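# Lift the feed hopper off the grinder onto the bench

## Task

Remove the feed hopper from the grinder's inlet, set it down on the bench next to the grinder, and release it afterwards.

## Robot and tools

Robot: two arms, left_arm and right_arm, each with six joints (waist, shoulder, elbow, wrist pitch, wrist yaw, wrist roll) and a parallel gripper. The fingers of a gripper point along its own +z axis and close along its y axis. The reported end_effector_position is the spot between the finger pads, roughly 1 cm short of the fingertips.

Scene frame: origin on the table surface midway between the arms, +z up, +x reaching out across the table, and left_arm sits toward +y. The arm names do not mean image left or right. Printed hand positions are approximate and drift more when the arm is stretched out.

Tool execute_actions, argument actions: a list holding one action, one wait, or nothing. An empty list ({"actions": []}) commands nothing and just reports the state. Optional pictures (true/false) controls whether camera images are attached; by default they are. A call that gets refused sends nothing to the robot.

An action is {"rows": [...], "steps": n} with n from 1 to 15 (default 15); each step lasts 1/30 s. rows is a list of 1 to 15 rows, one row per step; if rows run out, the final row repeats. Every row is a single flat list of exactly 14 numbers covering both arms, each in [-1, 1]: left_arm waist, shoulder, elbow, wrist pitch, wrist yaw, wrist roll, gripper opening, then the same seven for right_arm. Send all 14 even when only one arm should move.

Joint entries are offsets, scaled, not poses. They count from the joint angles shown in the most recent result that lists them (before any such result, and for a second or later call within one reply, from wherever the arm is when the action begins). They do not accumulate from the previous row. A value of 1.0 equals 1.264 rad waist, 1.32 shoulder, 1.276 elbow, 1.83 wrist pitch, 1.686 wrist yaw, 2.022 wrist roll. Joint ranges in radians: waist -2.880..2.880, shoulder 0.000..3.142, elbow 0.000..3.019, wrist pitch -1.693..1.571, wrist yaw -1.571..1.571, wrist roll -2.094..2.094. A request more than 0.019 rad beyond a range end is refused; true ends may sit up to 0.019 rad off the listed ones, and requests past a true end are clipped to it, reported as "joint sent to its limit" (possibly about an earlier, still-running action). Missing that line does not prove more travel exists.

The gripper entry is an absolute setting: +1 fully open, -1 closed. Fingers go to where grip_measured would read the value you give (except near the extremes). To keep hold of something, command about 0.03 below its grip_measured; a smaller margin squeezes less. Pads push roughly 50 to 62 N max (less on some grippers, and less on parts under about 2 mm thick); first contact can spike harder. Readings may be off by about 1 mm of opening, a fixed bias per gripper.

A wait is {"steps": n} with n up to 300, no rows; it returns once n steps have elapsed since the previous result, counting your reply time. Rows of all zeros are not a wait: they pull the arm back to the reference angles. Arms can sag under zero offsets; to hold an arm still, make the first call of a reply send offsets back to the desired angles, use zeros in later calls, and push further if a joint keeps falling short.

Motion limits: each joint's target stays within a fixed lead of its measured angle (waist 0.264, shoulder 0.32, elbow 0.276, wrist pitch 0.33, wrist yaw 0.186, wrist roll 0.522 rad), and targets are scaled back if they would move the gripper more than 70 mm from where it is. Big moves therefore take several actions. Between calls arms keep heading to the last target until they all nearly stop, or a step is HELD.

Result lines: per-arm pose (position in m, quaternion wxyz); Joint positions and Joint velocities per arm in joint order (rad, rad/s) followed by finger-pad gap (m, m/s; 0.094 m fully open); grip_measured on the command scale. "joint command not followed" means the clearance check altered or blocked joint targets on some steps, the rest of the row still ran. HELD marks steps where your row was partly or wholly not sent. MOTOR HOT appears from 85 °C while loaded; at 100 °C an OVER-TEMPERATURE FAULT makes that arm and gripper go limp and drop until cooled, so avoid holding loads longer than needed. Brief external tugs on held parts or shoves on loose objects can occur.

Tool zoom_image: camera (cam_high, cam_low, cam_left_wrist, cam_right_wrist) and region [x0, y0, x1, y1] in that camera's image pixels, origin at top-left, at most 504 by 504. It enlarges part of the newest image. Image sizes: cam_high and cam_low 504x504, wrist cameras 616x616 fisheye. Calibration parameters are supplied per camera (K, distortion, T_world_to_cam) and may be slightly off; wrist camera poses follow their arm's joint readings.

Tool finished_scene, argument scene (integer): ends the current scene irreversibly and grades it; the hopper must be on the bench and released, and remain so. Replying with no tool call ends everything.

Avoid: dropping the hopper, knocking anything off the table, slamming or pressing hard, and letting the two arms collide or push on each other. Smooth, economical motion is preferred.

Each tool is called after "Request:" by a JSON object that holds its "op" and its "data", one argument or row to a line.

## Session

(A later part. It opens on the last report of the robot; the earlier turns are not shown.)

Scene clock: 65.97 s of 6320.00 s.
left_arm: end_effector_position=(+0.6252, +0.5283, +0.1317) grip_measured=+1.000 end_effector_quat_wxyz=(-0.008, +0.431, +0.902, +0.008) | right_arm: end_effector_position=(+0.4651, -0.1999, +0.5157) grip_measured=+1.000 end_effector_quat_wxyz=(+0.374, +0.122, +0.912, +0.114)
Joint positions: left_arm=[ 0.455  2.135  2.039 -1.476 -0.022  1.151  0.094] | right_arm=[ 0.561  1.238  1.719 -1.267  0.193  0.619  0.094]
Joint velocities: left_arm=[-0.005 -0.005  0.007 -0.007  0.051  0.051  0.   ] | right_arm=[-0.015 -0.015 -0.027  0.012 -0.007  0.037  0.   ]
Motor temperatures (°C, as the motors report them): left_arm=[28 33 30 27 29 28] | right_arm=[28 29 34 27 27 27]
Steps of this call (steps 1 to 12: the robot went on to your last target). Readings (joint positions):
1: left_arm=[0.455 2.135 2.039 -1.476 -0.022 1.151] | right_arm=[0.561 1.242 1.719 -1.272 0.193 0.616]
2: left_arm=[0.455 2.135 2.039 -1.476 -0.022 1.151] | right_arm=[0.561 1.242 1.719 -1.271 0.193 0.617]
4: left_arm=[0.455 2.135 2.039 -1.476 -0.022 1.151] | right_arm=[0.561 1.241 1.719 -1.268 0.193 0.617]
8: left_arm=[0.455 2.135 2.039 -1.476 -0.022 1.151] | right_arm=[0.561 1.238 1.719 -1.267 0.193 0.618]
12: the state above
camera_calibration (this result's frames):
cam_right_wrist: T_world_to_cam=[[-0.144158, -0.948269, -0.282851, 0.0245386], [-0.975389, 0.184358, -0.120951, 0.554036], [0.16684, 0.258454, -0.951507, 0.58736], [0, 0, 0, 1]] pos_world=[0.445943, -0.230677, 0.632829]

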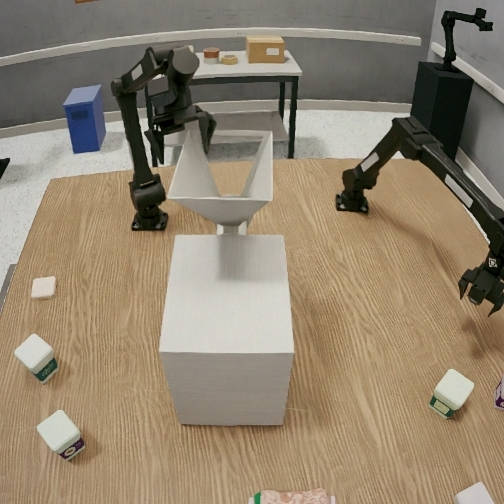

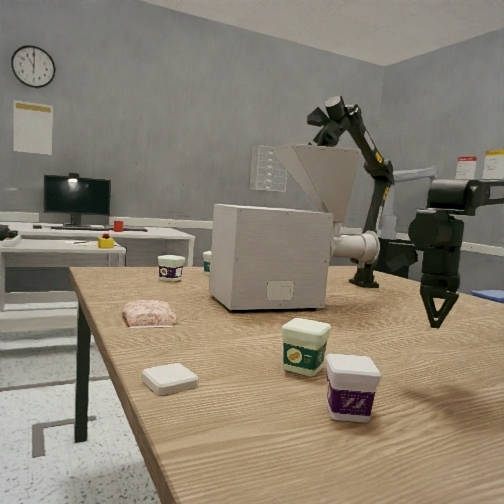

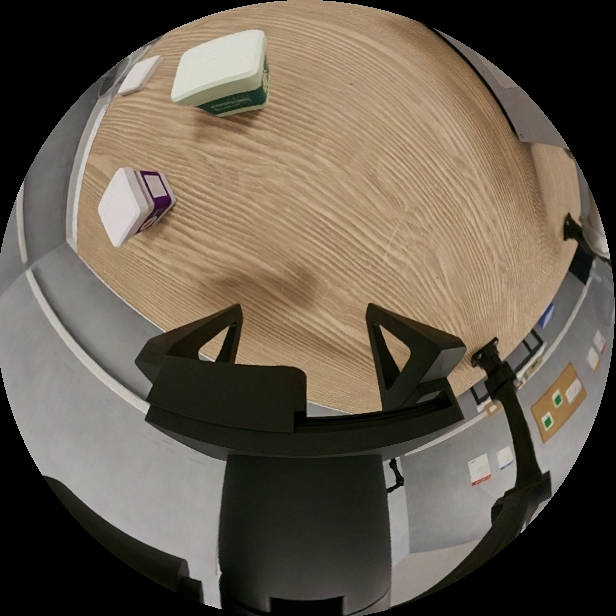

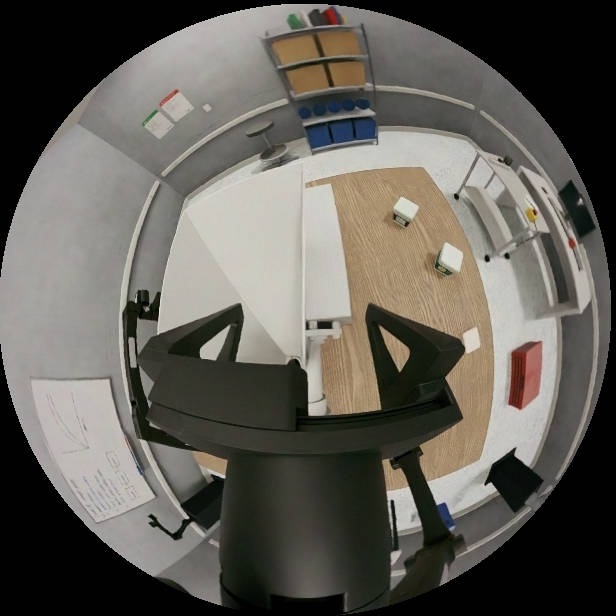

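Request:
{"op": "execute_actions", "data": {
  "actions": [
    {"rows": [[0,0,0,0,0,0,1, 0.006,-0.008,-0.014,0.016,0,0.003,1],[0,0,0,0,0,0,1, 0.008,-0.01,-0.02,0.019,0,0.003,1],[0,0,0,0,0,0,1, 0.01,-0.012,-0.027,0.022,0,0.003,1],[0,0,0,0,0,0,1, 0.012,-0.014,-0.034,0.026,0,0.003,1],[0,0,0,0,0,0,1, 0.013,-0.016,-0.041,0.029,0,0.003,1],[0,0,0,0,0,0,1, 0.015,-0.018,-0.048,0.032,0,0.003,1],[0,0,0,0,0,0,1, 0.016,-0.02,-0.054,0.035,0,0.003,1],[0,0,0,0,0,0,1, 0.017,-0.0215,-0.06,0.038,0,0.003,1],[0,0,0,0,0,0,1, 0.018,-0.0227,-0.0646,0.0404,0,0.003,1]]}
  ],
  "pictures": false
}}

Request:
{"op": "execute_actions", "data": {
  "actions": [
    {"steps": 8}
  ]
}}

Scene clock: 70.37 s of 6320.00 s.
left_arm: end_effector_position=(+0.6252, +0.5283, +0.1317) grip_measured=+1.000 end_effector_quat_wxyz=(-0.008, +0.431, +0.902, +0.008) | right_arm: end_effector_position=(+0.4634, -0.1954, +0.4990) grip_measured=+1.000 end_effector_quat_wxyz=(+0.374, +0.118, +0.913, +0.116)
Joint positions: left_arm=[ 0.455  2.135  2.039 -1.476 -0.022  1.151  0.094] | right_arm=[ 0.571  1.217  1.653 -1.221  0.193  0.619  0.094]
Joint velocities: left_arm=[-0.005 -0.015  0.007 -0.002 -0.051 -0.007  0.   ] | right_arm=[-0.005 -0.005  0.017  0.022  0.022 -0.022  0.   ]
Motor temperatures (°C, as the motors report them): left_arm=[28 33 30 27 29 28] | right_arm=[28 29 34 27 26 27]
Steps of this call (steps 1 to 15: the robot went on to your last target; steps 16 to 90: nothing new was sent; then 0.90 s passed at rest; steps 91 to 105: all 15 steps of this action). Readings (joint positions):
91: left_arm=[0.455 2.135 2.039 -1.476 -0.022 1.151] | right_arm=[0.561 1.238 1.719 -1.267 0.193 0.619]
92: left_arm=[0.455 2.135 2.039 -1.476 -0.022 1.151] | right_arm=[0.561 1.237 1.718 -1.265 0.193 0.619]
94: left_arm=[0.455 2.135 2.039 -1.476 -0.022 1.151] | right_arm=[0.561 1.234 1.710 -1.255 0.193 0.619]
98: left_arm=[0.455 2.135 2.039 -1.476 -0.022 1.151] | right_arm=[0.565 1.221 1.676 -1.234 0.193 0.619]
105: the state above

Scene clock: 70.63 s of 6320.00 s.
left_arm: end_effector_position=(+0.6252, +0.5283, +0.1317) grip_measured=+1.000 end_effector_quat_wxyz=(-0.008, +0.431, +0.902, +0.008) | right_arm: end_effector_position=(+0.4635, -0.1953, +0.4994) grip_measured=+1.000 end_effector_quat_wxyz=(+0.374, +0.118, +0.912, +0.117)
Joint positions: left_arm=[ 0.455  2.135  2.039 -1.476 -0.022  1.151  0.094] | right_arm=[ 0.571  1.217  1.653 -1.22   0.193  0.619  0.094]
Joint velocities: left_arm=[ 0.005 -0.015  0.007 -0.002 -0.007 -0.007  0.   ] | right_arm=[ 0.005 -0.015 -0.017 -0.012  0.007  0.037  0.   ]
Motor temperatures (°C, as the motors report them): left_arm=[28 33 30 27 29 28] | right_arm=[28 29 34 27 26 27]
Steps of this call (steps 1 to 8: the robot went on to your last target). Readings (joint positions):
1: left_arm=[0.455 2.135 2.039 -1.476 -0.022 1.151] | right_arm=[0.571 1.217 1.653 -1.220 0.193 0.619]
2: left_arm=[0.455 2.135 2.039 -1.476 -0.022 1.151] | right_arm=[0.571 1.217 1.653 -1.220 0.193 0.619]
4: left_arm=[0.455 2.135 2.039 -1.476 -0.022 1.151] | right_arm=[0.571 1.217 1.653 -1.220 0.193 0.619]
8: the state above
camera_calibration (this result's frames):
cam_right_wrist: T_world_to_cam=[[-0.133963, -0.949266, -0.284512, 0.0199659], [-0.976901, 0.174733, -0.123016, 0.549463], [0.166488, 0.26146, -0.950747, 0.571317], [0, 0, 0, 1]] pos_world=[0.444328, -0.226433, 0.616451]

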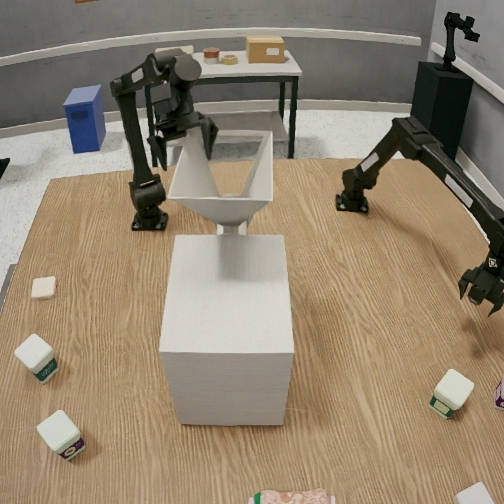

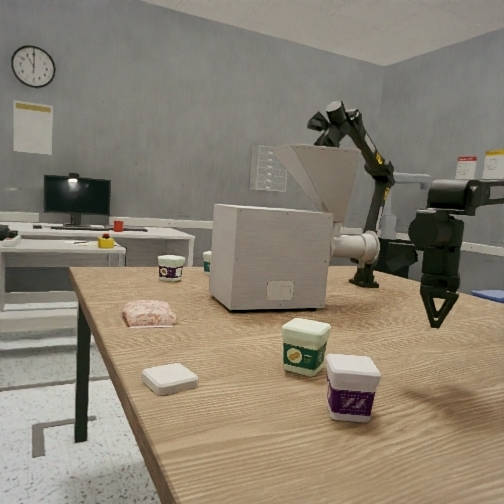

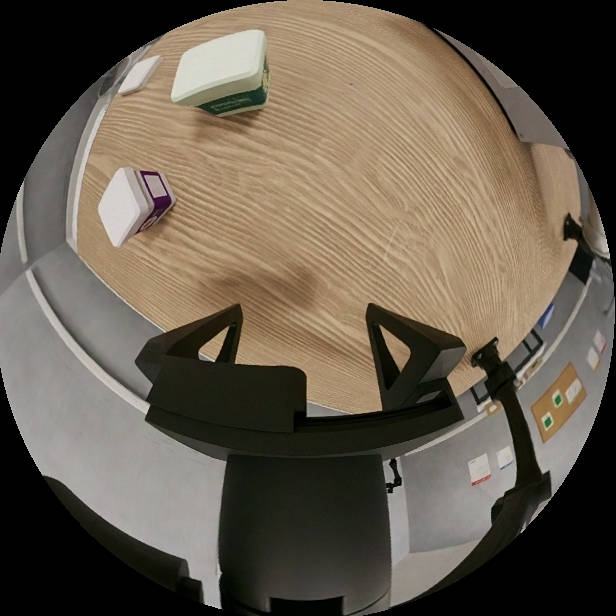

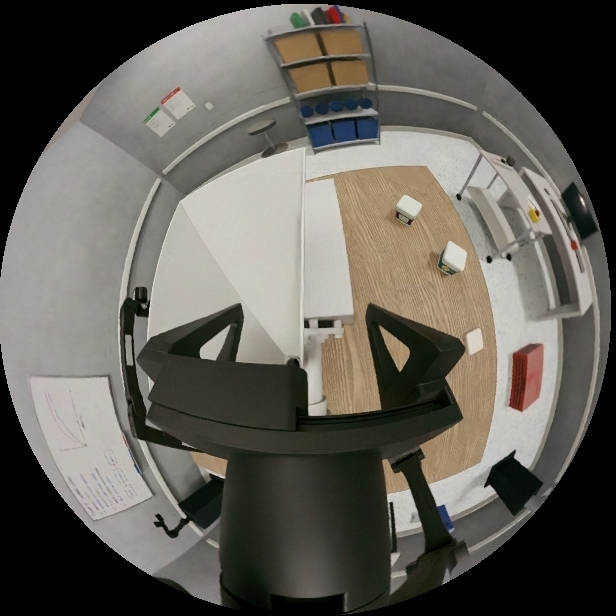

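Request:
{"op": "zoom_image", "data": {
  "camera": "cam_high",
  "region": [135, 80, 255, 200]
}}

Request:
{"op": "zoom_image", "data": {
  "camera": "cam_right_wrist",
  "region": [230, 130, 380, 400]
}}

Region (135, 80, 255, 200) of cam_high's 504x504 image, scaled by 4.200, with more detail than that image has.

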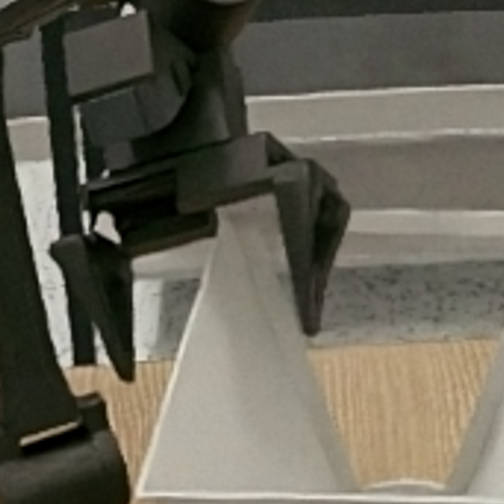

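Region (230, 130, 380, 400) of cam_right_wrist's 616x616 image, scaled by 1.867, with more detail than that image has.

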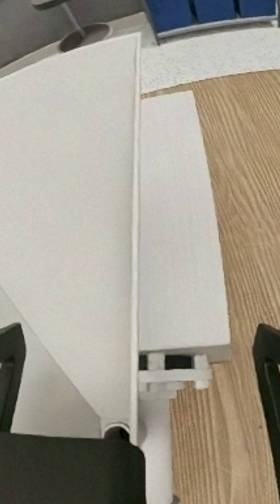

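Request:
{"op": "execute_actions", "data": {
  "actions": [
    {"rows": [[0,0,0,0,0,0,1, 0.008,-0.007,-0.013,0.014,0,0,0.6],[0,0,0,0,0,0,1, 0.008,-0.007,-0.013,0.014,0,0,0.2],[0,0,0,0,0,0,1, 0.008,-0.007,-0.013,0.014,0,0,-0.2],[0,0,0,0,0,0,1, 0.008,-0.007,-0.013,0.014,0,0,-0.5],[0,0,0,0,0,0,1, 0.008,-0.007,-0.013,0.014,0,0,-0.7]]}
  ],
  "pictures": false
}}

Request:
{"op": "execute_actions", "data": {
  "actions": [
    {"steps": 15}
  ]
}}

Scene clock: 73.10 s of 6320.00 s.
left_arm: end_effector_position=(+0.6252, +0.5283, +0.1317) grip_measured=+1.000 end_effector_quat_wxyz=(-0.008, +0.431, +0.902, +0.008) | right_arm: end_effector_position=(+0.4574, -0.2101, +0.4967) grip_measured=-0.014 end_effector_quat_wxyz=(+0.378, +0.100, +0.915, +0.100)
Joint positions: left_arm=[ 0.455  2.135  2.039 -1.476 -0.022  1.151  0.094] | right_arm=[ 0.548  1.189  1.625 -1.223  0.193  0.558  0.046]
Joint velocities: left_arm=[-0.005 -0.024 -0.017 -0.017 -0.007  0.007  0.   ] | right_arm=[-0.015 -0.005  0.002  0.002  0.022  0.007  0.   ]
Motor temperatures (°C, as the motors report them): left_arm=[28 33 30 27 29 28] | right_arm=[28 29 34 27 26 27]
Steps of this call (steps 1 to 15: the robot went on to your last target; steps 16 to 59: nothing new was sent; steps 60 to 74: all 15 steps of this action). Readings (joint positions):
60: left_arm=[0.455 2.135 2.039 -1.476 -0.022 1.151] | right_arm=[0.571 1.217 1.653 -1.220 0.196 0.618]
61: left_arm=[0.455 2.135 2.039 -1.476 -0.022 1.151] | right_arm=[0.570 1.214 1.650 -1.220 0.201 0.617]
63: left_arm=[0.455 2.135 2.039 -1.476 -0.022 1.151] | right_arm=[0.554 1.200 1.637 -1.221 0.204 0.573]
67: left_arm=[0.455 2.135 2.039 -1.476 -0.022 1.151] | right_arm=[0.542 1.189 1.625 -1.225 0.187 0.558]
74: the state above

Scene clock: 73.60 s of 6320.00 s.
left_arm: end_effector_position=(+0.6252, +0.5283, +0.1317) grip_measured=+1.000 end_effector_quat_wxyz=(-0.008, +0.431, +0.902, +0.008) | right_arm: end_effector_position=(+0.4574, -0.2101, +0.4967) grip_measured=-0.014 end_effector_quat_wxyz=(+0.378, +0.100, +0.915, +0.100)
Joint positions: left_arm=[ 0.455  2.135  2.039 -1.476 -0.022  1.151  0.094] | right_arm=[ 0.548  1.189  1.625 -1.223  0.193  0.558  0.046]
Joint velocities: left_arm=[ 0.005  0.015 -0.022  0.002  0.037 -0.037  0.   ] | right_arm=[-0.005 -0.005 -0.002 -0.007  0.007 -0.051  0.   ]
Motor temperatures (°C, as the motors report them): left_arm=[28 33 30 27 29 28] | right_arm=[28 29 34 27 26 27]
Steps of this call (steps 1 to 15: the robot went on to your last target). Readings (joint positions):
1: left_arm=[0.455 2.135 2.039 -1.476 -0.022 1.151] | right_arm=[0.548 1.189 1.625 -1.223 0.193 0.558]
2: left_arm=[0.455 2.135 2.039 -1.476 -0.022 1.151] | right_arm=[0.548 1.189 1.625 -1.223 0.193 0.558]
4: left_arm=[0.455 2.135 2.039 -1.476 -0.022 1.151] | right_arm=[0.548 1.189 1.625 -1.223 0.193 0.558]
8: left_arm=[0.455 2.135 2.039 -1.476 -0.022 1.151] | right_arm=[0.548 1.189 1.625 -1.223 0.193 0.558]
15: the state above
All arms were judged still, so your last target was given up. Only a new action makes them travel on or press farther. Fingers that are still opening or closing keep moving.
camera_calibration (this result's frames):
cam_right_wrist: T_world_to_cam=[[-0.114325, -0.963439, -0.242311, -0.0285885], [-0.979582, 0.149928, -0.133944, 0.547242], [0.165376, 0.22205, -0.960908, 0.570866], [0, 0, 0, 1]] pos_world=[0.438393, -0.236351, 0.614922]

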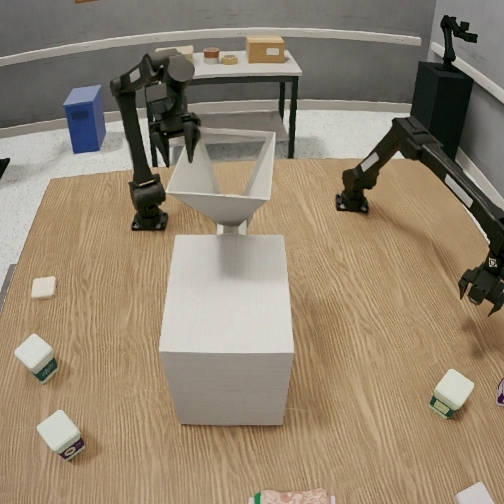

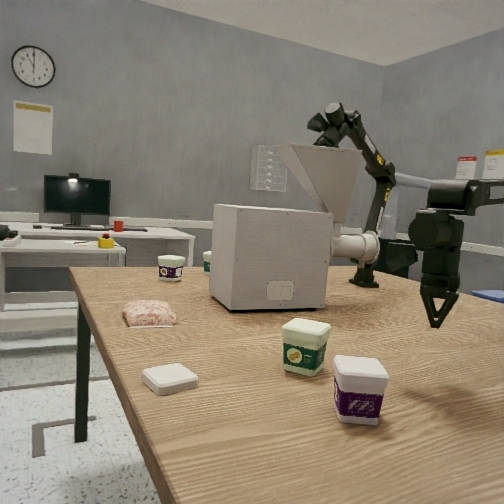

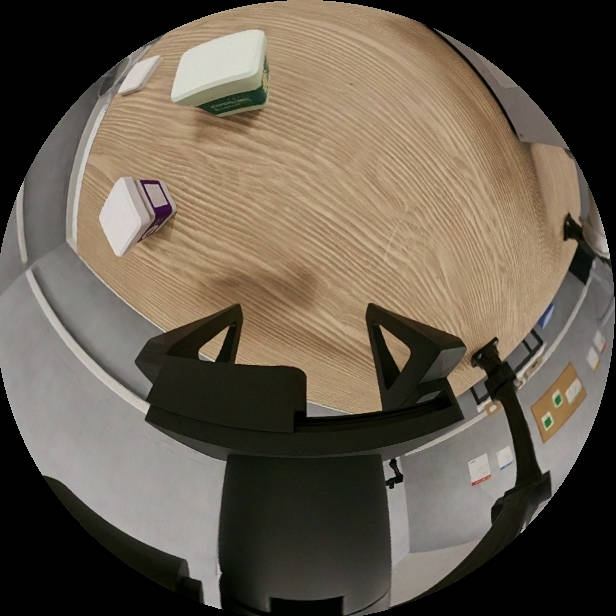

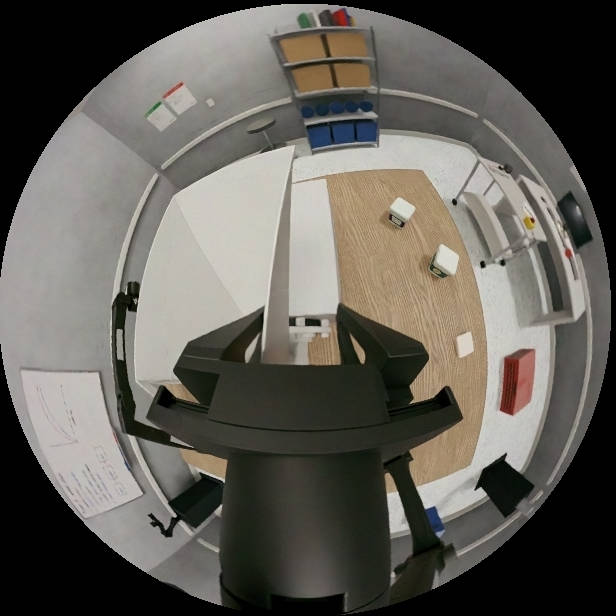

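Request:
{"op": "execute_actions", "data": {
  "actions": [
    {"rows": [[0,0,0,0,0,0,1, 0,0,0,0,0,0,0.05],[0,0,0,0,0,0,1, 0,0,0,0,0,0,0.2],[0,0,0,0,0,0,1, 0,0.005,0.01,0,0,0,0.4],[0,0,0,0,0,0,1, 0,0.01,0.03,-0.01,0,0.005,0.6],[0,0,0,0,0,0,1, 0.005,0.02,0.05,-0.02,0,0.01,0.8],[0,0,0,0,0,0,1, 0.01,0.03,0.07,-0.03,0,0.02,1],[0,0,0,0,0,0,1, 0.015,0.04,0.09,-0.04,0,0.03,1],[0,0,0,0,0,0,1, 0.02,0.05,0.11,-0.045,0,0.038,1],[0,0,0,0,0,0,1, 0.02,0.055,0.125,-0.05,0,0.038,1]]}
  ],
  "pictures": false
}}

Request:
{"op": "execute_actions", "data": {
  "actions": [
    {"steps": 12}
  ]
}}

Scene clock: 74.87 s of 6320.00 s.
left_arm: end_effector_position=(+0.6252, +0.5283, +0.1317) grip_measured=+1.000 end_effector_quat_wxyz=(-0.008, +0.431, +0.902, +0.008) | right_arm: end_effector_position=(+0.4661, -0.1990, +0.5079) grip_measured=+1.000 end_effector_quat_wxyz=(+0.362, +0.117, +0.919, +0.104)
Joint positions: left_arm=[ 0.455  2.135  2.039 -1.476 -0.022  1.151  0.094] | right_arm=[ 0.562  1.252  1.724 -1.291  0.194  0.609  0.094]
Joint velocities: left_arm=[-0.005 -0.015  0.002  0.007  0.037 -0.066  0.   ] | right_arm=[ 0.005  0.005 -0.002 -0.085  0.007  0.051 -0.001]
Motor temperatures (°C, as the motors report them): left_arm=[28 33 30 27 29 28] | right_arm=[28 29 34 27 26 27]
Steps of this call (steps 1 to 23: nothing new was sent; steps 24 to 38: all 15 steps of this action). Readings (joint positions):
24: left_arm=[0.455 2.135 2.039 -1.476 -0.022 1.151] | right_arm=[0.547 1.188 1.625 -1.223 0.194 0.557]
25: left_arm=[0.455 2.135 2.039 -1.476 -0.022 1.151] | right_arm=[0.547 1.188 1.625 -1.223 0.194 0.557]
27: left_arm=[0.455 2.135 2.039 -1.476 -0.022 1.151] | right_arm=[0.547 1.188 1.625 -1.223 0.194 0.557]
31: left_arm=[0.455 2.135 2.039 -1.476 -0.022 1.151] | right_arm=[0.549 1.207 1.654 -1.264 0.194 0.578]
38: the state above

Scene clock: 75.27 s of 6320.00 s.
left_arm: end_effector_position=(+0.6252, +0.5283, +0.1317) grip_measured=+1.000 end_effector_quat_wxyz=(-0.008, +0.431, +0.902, +0.008) | right_arm: end_effector_position=(+0.4656, -0.1992, +0.5074) grip_measured=+1.000 end_effector_quat_wxyz=(+0.360, +0.120, +0.919, +0.105)
Joint positions: left_arm=[ 0.455  2.135  2.039 -1.476 -0.022  1.151  0.094] | right_arm=[ 0.562  1.252  1.724 -1.294  0.194  0.617  0.094]
Joint velocities: left_arm=[-0.015 -0.005 -0.022  0.022 -0.081  0.007  0.   ] | right_arm=[ 0.005 -0.005 -0.002 -0.002  0.037  0.051 -0.   ]
Motor temperatures (°C, as the motors report them): left_arm=[28 33 30 27 29 28] | right_arm=[28 29 34 27 26 27]
Steps of this call (steps 1 to 12: the robot went on to your last target). Readings (joint positions):
1: left_arm=[0.455 2.135 2.039 -1.476 -0.022 1.151] | right_arm=[0.562 1.252 1.724 -1.292 0.194 0.611]
2: left_arm=[0.455 2.135 2.039 -1.476 -0.022 1.151] | right_arm=[0.562 1.252 1.724 -1.293 0.194 0.612]
4: left_arm=[0.455 2.135 2.039 -1.476 -0.022 1.151] | right_arm=[0.562 1.252 1.724 -1.294 0.194 0.615]
8: left_arm=[0.455 2.135 2.039 -1.476 -0.022 1.151] | right_arm=[0.562 1.252 1.724 -1.294 0.194 0.617]
12: the state above
camera_calibration (this result's frames):
cam_right_wrist: T_world_to_cam=[[-0.151585, -0.952936, -0.262555, 0.0151294], [-0.979085, 0.181223, -0.0924745, 0.540027], [0.135703, 0.243046, -0.960476, 0.595165], [0, 0, 0, 1]] pos_world=[0.45026, -0.2281, 0.625552]

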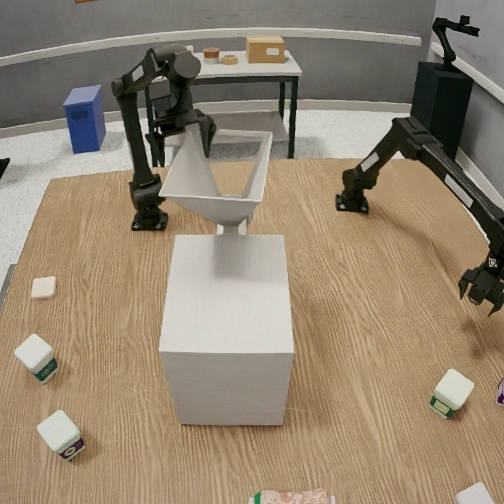

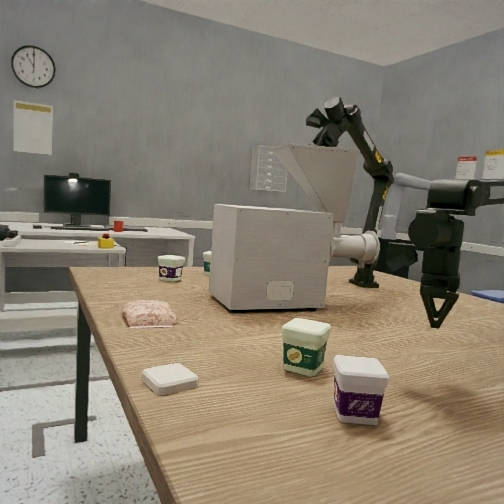

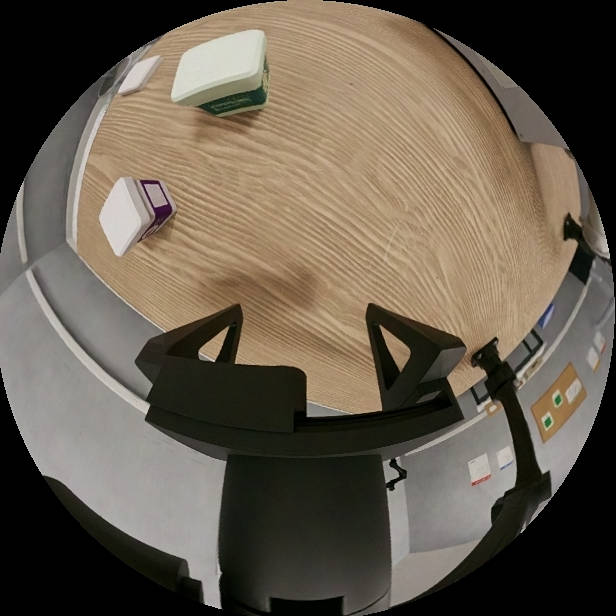

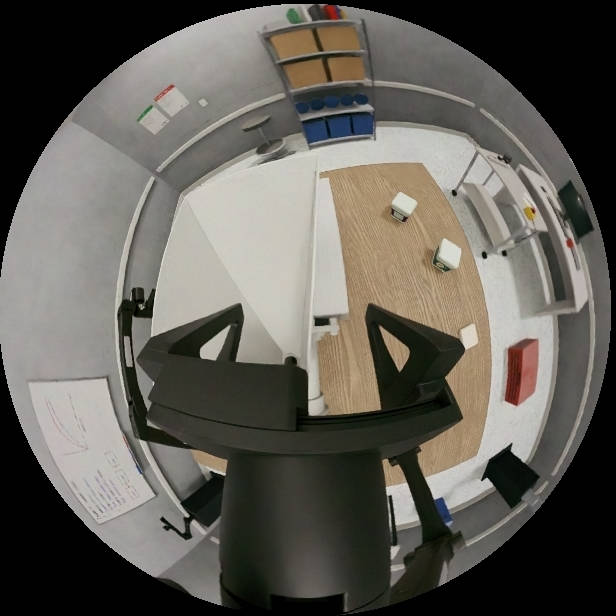

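Request:
{"op": "zoom_image", "data": {
  "camera": "cam_high",
  "region": [135, 80, 285, 230]
}}

Request:
{"op": "zoom_image", "data": {
  "camera": "cam_right_wrist",
  "region": [160, 130, 420, 400]
}}

Region (135, 80, 285, 230) of cam_high's 504x504 image, scaled by 3.360, with more detail than that image has.

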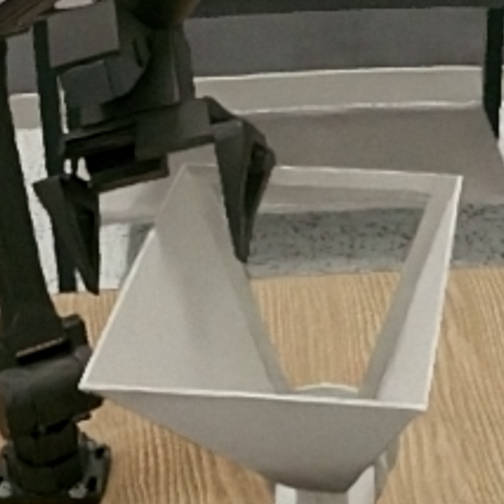

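Region (160, 130, 420, 400) of cam_right_wrist's 616x616 image, scaled by 1.867, with more detail than that image has; it fills the left 485 columns of this view, and the rest is white.

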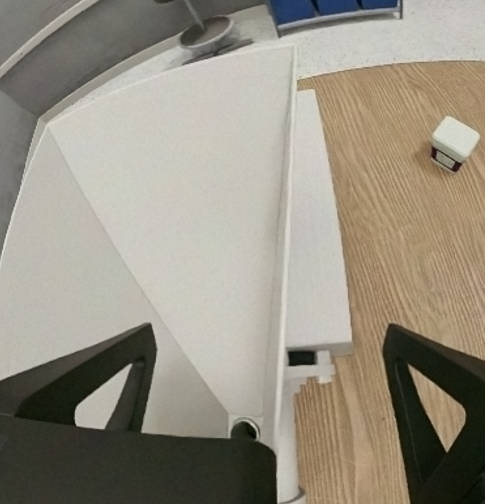

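Request:
{"op": "execute_actions", "data": {
  "actions": [
    {"rows": [[0,0,0,0,0,0,1, 0,0,0.04,0,0,0,1],[0,0,0,0,0,0,1, 0,0.003,0.06,0,0,0,1],[0,0,0,0,0,0,1, -0.005,0.01,0.08,-0.01,-0.004,0.005,1],[0,0,0,0,0,0,1, -0.01,0.02,0.1,-0.02,-0.008,0.01,1],[0,0,0,0,0,0,1, -0.016,0.03,0.115,-0.03,-0.012,0.013,1],[0,0,0,0,0,0,1, -0.022,0.04,0.13,-0.04,-0.016,0.016,1],[0,0,0,0,0,0,1, -0.028,0.05,0.143,-0.05,-0.02,0.019,1],[0,0,0,0,0,0,1, -0.033,0.06,0.155,-0.06,-0.024,0.0213,1],[0,0,0,0,0,0,1, -0.037,0.07,0.163,-0.068,-0.0273,0.0213,1],[0,0,0,0,0,0,1, -0.0396,0.078,0.169,-0.0743,-0.0273,0.0213,1]]}
  ],
  "pictures": false
}}

Request:
{"op": "execute_actions", "data": {
  "actions": [
    {"steps": 10}
  ]
}}

Scene clock: 83.80 s of 6320.00 s.
left_arm: end_effector_position=(+0.6252, +0.5283, +0.1317) grip_measured=+1.000 end_effector_quat_wxyz=(-0.008, +0.431, +0.902, +0.008) | right_arm: end_effector_position=(+0.4797, -0.2079, +0.5339) grip_measured=+1.000 end_effector_quat_wxyz=(+0.342, +0.143, +0.922, +0.112)
Joint positions: left_arm=[ 0.455  2.135  2.039 -1.476 -0.022  1.151  0.094] | right_arm=[ 0.519  1.333  1.891 -1.407  0.152  0.641  0.094]
Joint velocities: left_arm=[-0.015 -0.005 -0.007 -0.002 -0.081  0.007  0.   ] | right_arm=[-0.015  0.122  0.002 -0.066  0.037 -0.051 -0.001]
Motor temperatures (°C, as the motors report them): left_arm=[28 33 30 27 29 28] | right_arm=[28 29 37 27 26 27]
Steps of this call (steps 1 to 15: the robot went on to your last target; steps 16 to 90: nothing new was sent; then 5.03 s passed at rest; steps 91 to 105: all 15 steps of this action). Readings (joint positions):
91: left_arm=[0.455 2.135 2.039 -1.476 -0.022 1.151] | right_arm=[0.562 1.252 1.724 -1.294 0.194 0.618]
92: left_arm=[0.455 2.135 2.039 -1.476 -0.022 1.151] | right_arm=[0.562 1.252 1.725 -1.294 0.194 0.618]
94: left_arm=[0.455 2.135 2.039 -1.476 -0.022 1.151] | right_arm=[0.562 1.256 1.738 -1.299 0.188 0.619]
98: left_arm=[0.455 2.135 2.039 -1.476 -0.022 1.151] | right_arm=[0.552 1.289 1.828 -1.350 0.162 0.629]
105: the state above

Scene clock: 84.13 s of 6320.00 s.
left_arm: end_effector_position=(+0.6252, +0.5283, +0.1317) grip_measured=+1.000 end_effector_quat_wxyz=(-0.008, +0.431, +0.902, +0.008) | right_arm: end_effector_position=(+0.4835, -0.2061, +0.5279) grip_measured=+1.000 end_effector_quat_wxyz=(+0.335, +0.144, +0.925, +0.109)
Joint positions: left_arm=[ 0.455  2.135  2.039 -1.476 -0.022  1.151  0.094] | right_arm=[ 0.519  1.345  1.891 -1.41   0.151  0.644  0.094]
Joint velocities: left_arm=[-0.005  0.005  0.007  0.012  0.037 -0.051  0.   ] | right_arm=[-0.005 -0.015  0.002  0.007  0.007 -0.051 -0.   ]
Motor temperatures (°C, as the motors report them): left_arm=[28 33 30 27 29 28] | right_arm=[28 29 37 27 26 27]
Steps of this call (steps 1 to 10: the robot went on to your last target). Readings (joint positions):
1: left_arm=[0.455 2.135 2.039 -1.476 -0.022 1.151] | right_arm=[0.519 1.336 1.891 -1.408 0.152 0.642]
2: left_arm=[0.455 2.135 2.039 -1.476 -0.022 1.151] | right_arm=[0.519 1.339 1.891 -1.409 0.151 0.642]
4: left_arm=[0.455 2.135 2.039 -1.476 -0.022 1.151] | right_arm=[0.519 1.343 1.891 -1.410 0.151 0.643]
8: left_arm=[0.455 2.135 2.039 -1.476 -0.022 1.151] | right_arm=[0.519 1.345 1.891 -1.410 0.151 0.644]
10: the state above
camera_calibration (this result's frames):
cam_right_wrist: T_world_to_cam=[[-0.198165, -0.938733, -0.281978, 0.0524121], [-0.975772, 0.216155, -0.0338623, 0.535308], [0.0927386, 0.268436, -0.958823, 0.639228], [0, 0, 0, 1]] pos_world=[0.473444, -0.2381, 0.645813]

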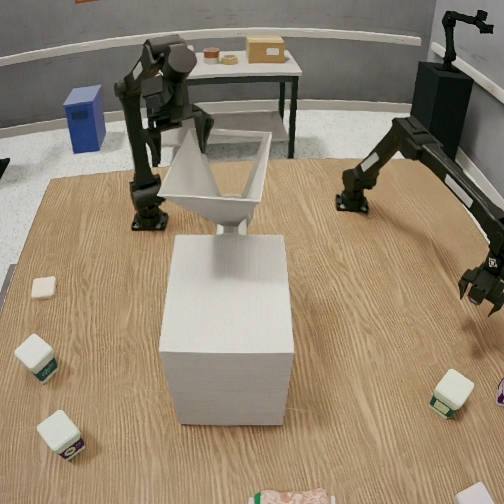

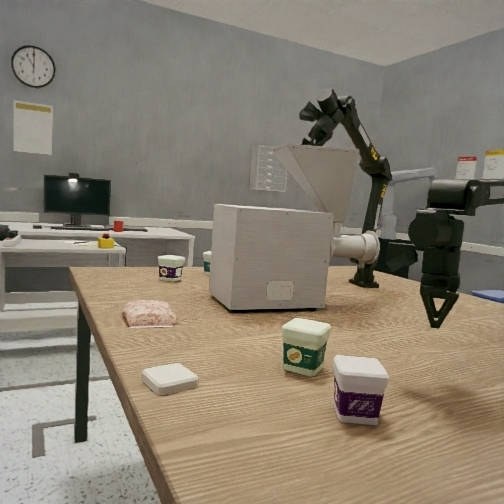

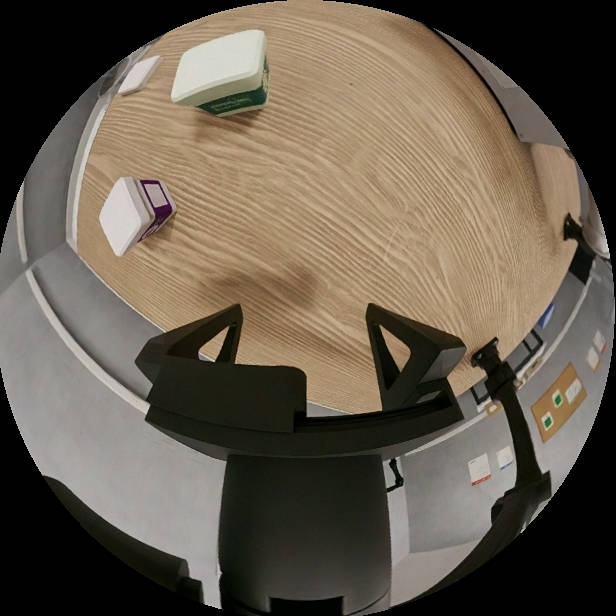

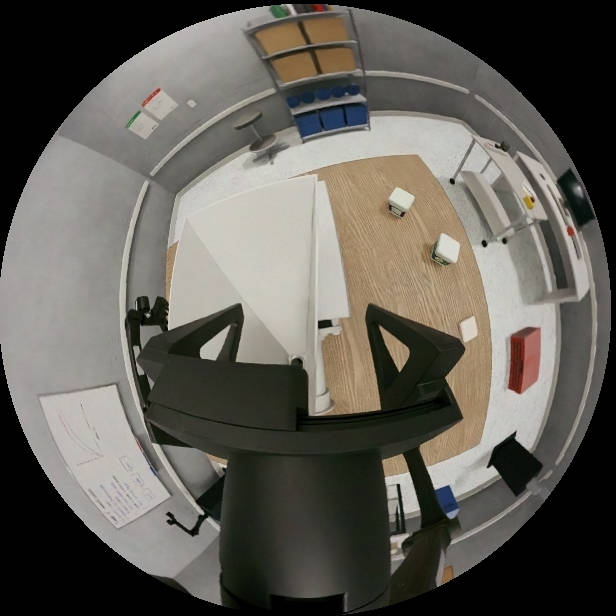

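Request:
{"op": "execute_actions", "data": {
  "actions": [
    {"rows": [[0,0,0,0,0,0,1, 0,-0.005,-0.012,0.012,0,0,0.8],[0,0,0,0,0,0,1, 0,-0.008,-0.02,0.016,0,0,0.6],[0,0,0,0,0,0,1, 0,-0.011,-0.029,0.02,0,0,0.4],[0,0,0,0,0,0,1, 0,-0.014,-0.038,0.025,0,0,0.2],[0,0,0,0,0,0,1, 0,-0.017,-0.047,0.03,0,0,0.05],[0,0,0,0,0,0,1, 0,-0.02,-0.056,0.035,0,0,-0.1],[0,0,0,0,0,0,1, 0,-0.023,-0.065,0.04,0,0,-0.2],[0,0,0,0,0,0,1, 0,-0.026,-0.074,0.044,0,0,-0.2],[0,0,0,0,0,0,1, 0,-0.028,-0.083,0.048,0,0,-0.2],[0,0,0,0,0,0,1, 0,-0.03,-0.09,0.052,0,0,-0.2],[0,0,0,0,0,0,1, 0,-0.032,-0.096,0.055,0,0,-0.2],[0,0,0,0,0,0,1, 0,-0.0329,-0.0995,0.0563,0,0,-0.2]]}
  ],
  "pictures": false
}}

Request:
{"op": "execute_actions", "data": {
  "actions": [
    {"steps": 8}
  ]
}}

Scene clock: 87.00 s of 6320.00 s.
left_arm: end_effector_position=(+0.6252, +0.5283, +0.1317) grip_measured=+1.000 end_effector_quat_wxyz=(-0.008, +0.431, +0.902, +0.008) | right_arm: end_effector_position=(+0.4849, -0.2055, +0.5003) grip_measured=-0.197 end_effector_quat_wxyz=(+0.334, +0.144, +0.925, +0.108)
Joint positions: left_arm=[ 0.455  2.135  2.039 -1.476 -0.022  1.151  0.094] | right_arm=[ 0.519  1.313  1.781 -1.336  0.151  0.644  0.038]
Joint velocities: left_arm=[-0.005  0.005  0.007  0.007 -0.007 -0.022  0.   ] | right_arm=[ 0.005 -0.005 -0.066  0.032 -0.022  0.081 -0.001]
Motor temperatures (°C, as the motors report them): left_arm=[28 33 30 27 29 28] | right_arm=[28 29 37 27 26 27]
Steps of this call (steps 1 to 30: the robot went on to your last target; steps 31 to 71: nothing new was sent; steps 72 to 86: all 15 steps of this action). Readings (joint positions):
72: left_arm=[0.455 2.135 2.039 -1.476 -0.022 1.151] | right_arm=[0.519 1.345 1.891 -1.410 0.151 0.644]
73: left_arm=[0.455 2.135 2.039 -1.476 -0.022 1.151] | right_arm=[0.519 1.344 1.890 -1.409 0.151 0.644]
75: left_arm=[0.455 2.135 2.039 -1.476 -0.022 1.151] | right_arm=[0.519 1.340 1.880 -1.400 0.151 0.644]
79: left_arm=[0.455 2.135 2.039 -1.476 -0.022 1.151] | right_arm=[0.519 1.325 1.836 -1.370 0.151 0.644]
86: the state above

Scene clock: 87.27 s of 6320.00 s.
left_arm: end_effector_position=(+0.6252, +0.5283, +0.1317) grip_measured=+1.000 end_effector_quat_wxyz=(-0.008, +0.431, +0.902, +0.008) | right_arm: end_effector_position=(+0.4851, -0.2054, +0.5007) grip_measured=-0.197 end_effector_quat_wxyz=(+0.335, +0.144, +0.925, +0.109)
Joint positions: left_arm=[ 0.455  2.135  2.039 -1.476 -0.022  1.151  0.094] | right_arm=[ 0.519  1.312  1.78  -1.332  0.151  0.644  0.038]
Joint velocities: left_arm=[-0.005 -0.024  0.007  0.022 -0.125 -0.037  0.   ] | right_arm=[-0.005 -0.015  0.007  0.012 -0.051  0.007  0.001]
Motor temperatures (°C, as the motors report them): left_arm=[28 33 30 27 29 28] | right_arm=[28 29 37 27 26 27]
Steps of this call (steps 1 to 8: the robot went on to your last target). Readings (joint positions):
1: left_arm=[0.455 2.135 2.039 -1.476 -0.022 1.151] | right_arm=[0.519 1.313 1.780 -1.335 0.151 0.644]
2: left_arm=[0.455 2.135 2.039 -1.476 -0.022 1.151] | right_arm=[0.519 1.313 1.780 -1.334 0.151 0.644]
4: left_arm=[0.455 2.135 2.039 -1.476 -0.022 1.151] | right_arm=[0.519 1.312 1.780 -1.333 0.151 0.644]
8: the state above
camera_calibration (this result's frames):
cam_right_wrist: T_world_to_cam=[[-0.198743, -0.938729, -0.281584, 0.0457759], [-0.975746, 0.216429, -0.0328309, 0.535367], [0.0917622, 0.26823, -0.958975, 0.613293], [0, 0, 0, 1]] pos_world=[0.475203, -0.237401, 0.618599]

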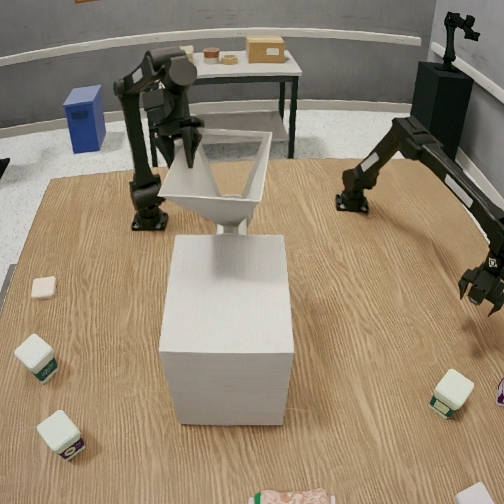

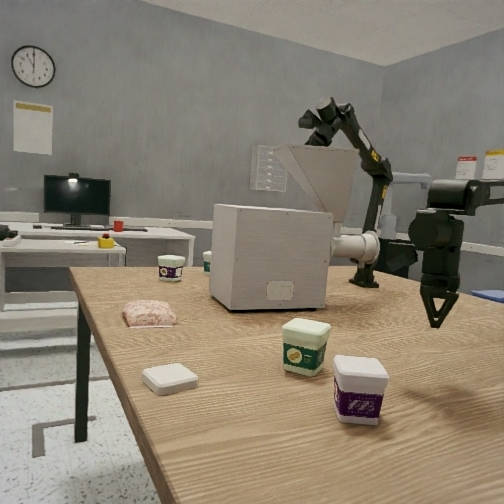

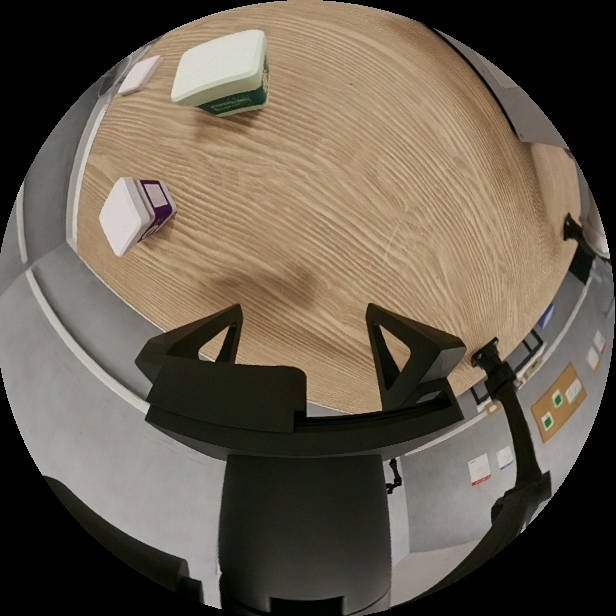

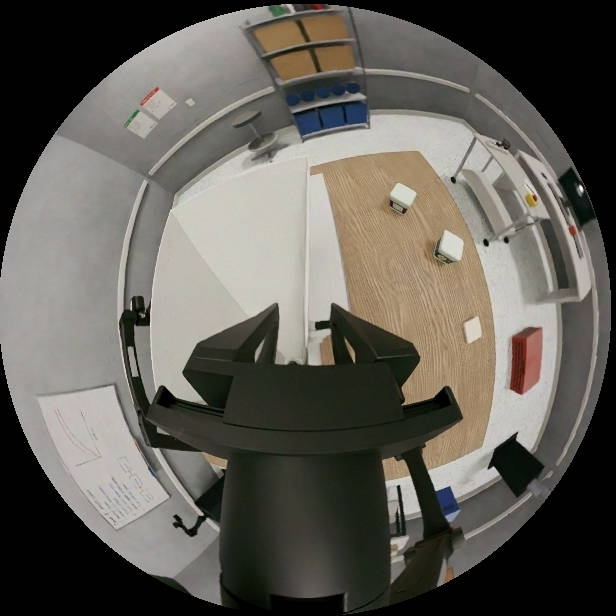

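Request:
{"op": "zoom_image", "data": {
  "camera": "cam_high",
  "region": [140, 95, 240, 205]
}}

Request:
{"op": "zoom_image", "data": {
  "camera": "cam_right_wrist",
  "region": [245, 270, 365, 380]
}}

Region (140, 95, 240, 205) of cam_high's 504x504 image, scaled by 4.582, with more detail than that image has; it fills the left 458 columns of this view, and the rest is white.

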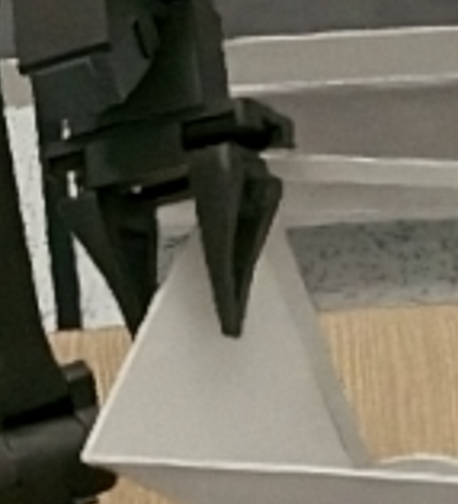

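Region (245, 270, 365, 380) of cam_right_wrist's 616x616 image, scaled by 4.200, with more detail than that image has; it fills the top 462 rows of this view, and the rest is white.

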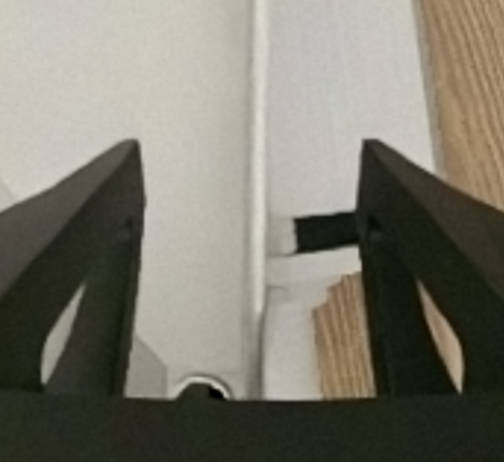

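Request:
{"op": "execute_actions", "data": {
  "actions": [
    {"rows": [[0,0,0,0,0,0,1, 0,0,0,0,0,0,-0.3],[0,0,0,0,0,0,1, 0,0,0,0,0,0,-0.4],[0,0,0,0,0,0,1, 0,0,0,0,0,0,-0.5],[0,0,0,0,0,0,1, 0,0,0,0,0,0,-0.6],[0,0,0,0,0,0,1, 0,0,0,0,0,0,-0.68],[0,0,0,0,0,0,1, 0,0,0,0,0,0,-0.75],[0,0,0,0,0,0,1, 0,0,0,0,0,0,-0.8],[0,0,0,0,0,0,1, 0,0,0,0,0,0,-0.84],[0,0,0,0,0,0,1, 0,0,0,0,0,0,-0.87],[0,0,0,0,0,0,1, 0,0,0,0,0,0,-0.9],[0,0,0,0,0,0,1, 0,0,0,0,0,0,-0.92],[0,0,0,0,0,0,1, 0,0,0,0,0,0,-0.94],[0,0,0,0,0,0,1, 0,0,0,0,0,0,-0.96],[0,0,0,0,0,0,1, 0,0,0,0,0,0,-0.98],[0,0,0,0,0,0,1, 0,0,0,0,0,0,-1]]}
  ],
  "pictures": false
}}

Request:
{"op": "execute_actions", "data": {
  "actions": [
    {"steps": 8}
  ]
}}

Scene clock: 89.10 s of 6320.00 s.
left_arm: end_effector_position=(+0.6252, +0.5283, +0.1317) grip_measured=+1.000 end_effector_quat_wxyz=(-0.008, +0.431, +0.902, +0.008) | right_arm: end_effector_position=(+0.4849, -0.2051, +0.5008) grip_measured=-0.979 end_effector_quat_wxyz=(+0.334, +0.146, +0.925, +0.111)
Joint positions: left_arm=[ 0.455  2.135  2.039 -1.476 -0.022  1.151  0.094] | right_arm=[ 0.519  1.311  1.78  -1.332  0.149  0.649  0.001]
Joint velocities: left_arm=[ 0.005 -0.005 -0.002 -0.007 -0.037  0.066  0.   ] | right_arm=[-0.005 -0.005  0.002 -0.007 -0.037  0.095 -0.009]
Motor temperatures (°C, as the motors report them): left_arm=[28 34 30 27 29 28] | right_arm=[28 29 37 27 26 27]
Steps of this call (steps 1 to 15: the robot went on to your last target; steps 16 to 40: nothing new was sent; steps 41 to 55: all 15 steps of this action). Readings (joint positions):
41: left_arm=[0.455 2.135 2.039 -1.476 -0.022 1.151] | right_arm=[0.519 1.311 1.780 -1.332 0.151 0.644]
42: left_arm=[0.455 2.135 2.039 -1.476 -0.022 1.151] | right_arm=[0.519 1.311 1.780 -1.332 0.151 0.644]
44: left_arm=[0.455 2.135 2.039 -1.476 -0.022 1.151] | right_arm=[0.519 1.311 1.780 -1.332 0.151 0.644]
48: left_arm=[0.455 2.135 2.039 -1.476 -0.022 1.151] | right_arm=[0.519 1.311 1.780 -1.332 0.151 0.644]
55: the state above

Scene clock: 89.37 s of 6320.00 s.
left_arm: end_effector_position=(+0.6252, +0.5283, +0.1317) grip_measured=+1.000 end_effector_quat_wxyz=(-0.008, +0.431, +0.902, +0.008) | right_arm: end_effector_position=(+0.4848, -0.2049, +0.5008) grip_measured=-0.983 end_effector_quat_wxyz=(+0.333, +0.150, +0.924, +0.113)
Joint positions: left_arm=[ 0.455  2.135  2.039 -1.476 -0.022  1.151  0.094] | right_arm=[ 0.519  1.311  1.78  -1.332  0.147  0.657  0.001]
Joint velocities: left_arm=[-0.005 -0.005 -0.012 -0.012 -0.066 -0.037  0.   ] | right_arm=[-0.005 -0.005  0.002  0.012  0.051  0.007 -0.001]
Motor temperatures (°C, as the motors report them): left_arm=[28 34 30 27 29 28] | right_arm=[28 29 37 27 26 27]
Steps of this call (steps 1 to 8: the robot went on to your last target). Readings (joint positions):
1: left_arm=[0.455 2.135 2.039 -1.476 -0.022 1.151] | right_arm=[0.519 1.311 1.780 -1.332 0.147 0.653]
2: left_arm=[0.455 2.135 2.039 -1.476 -0.022 1.151] | right_arm=[0.519 1.311 1.780 -1.332 0.147 0.655]
4: left_arm=[0.455 2.135 2.039 -1.476 -0.022 1.151] | right_arm=[0.519 1.311 1.780 -1.332 0.147 0.656]
8: the state above
camera_calibration (this result's frames):
cam_right_wrist: T_world_to_cam=[[-0.206372, -0.934054, -0.291469, 0.0558305], [-0.974151, 0.224103, -0.0284334, 0.533565], [0.0918775, 0.278067, -0.956158, 0.61384], [0, 0, 0, 1]] pos_world=[0.474896, -0.238113, 0.618372]

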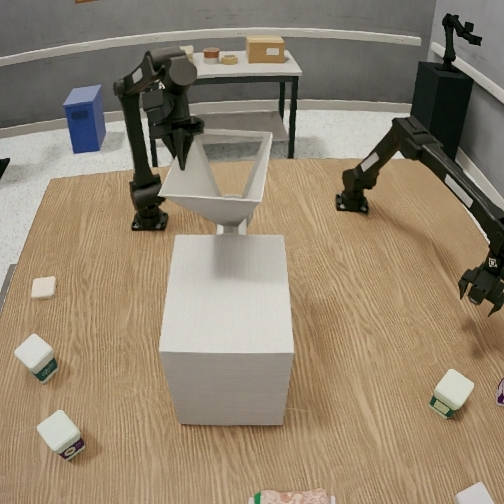

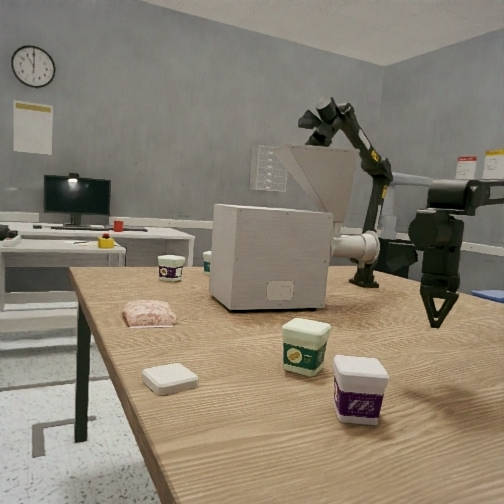

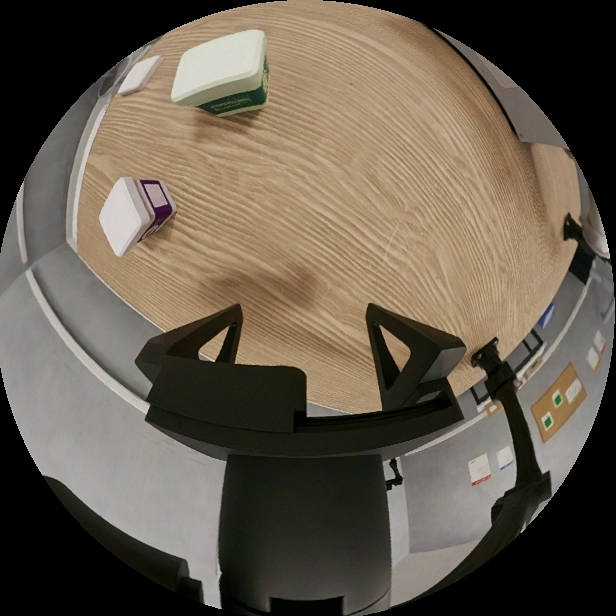

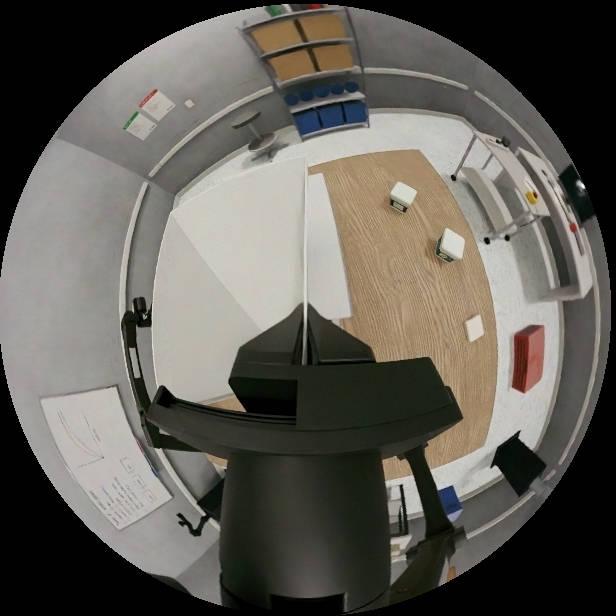

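Request:
{"op": "zoom_image", "data": {
  "camera": "cam_high",
  "region": [140, 95, 240, 205]
}}

Region (140, 95, 240, 205) of cam_high's 504x504 image, scaled by 4.582, with more detail than that image has; it fills the left 458 columns of this view, and the rest is white.

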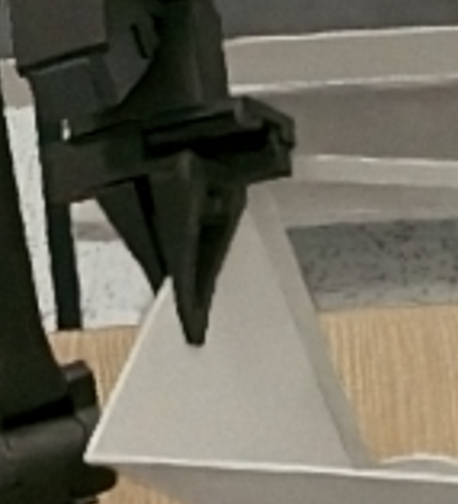

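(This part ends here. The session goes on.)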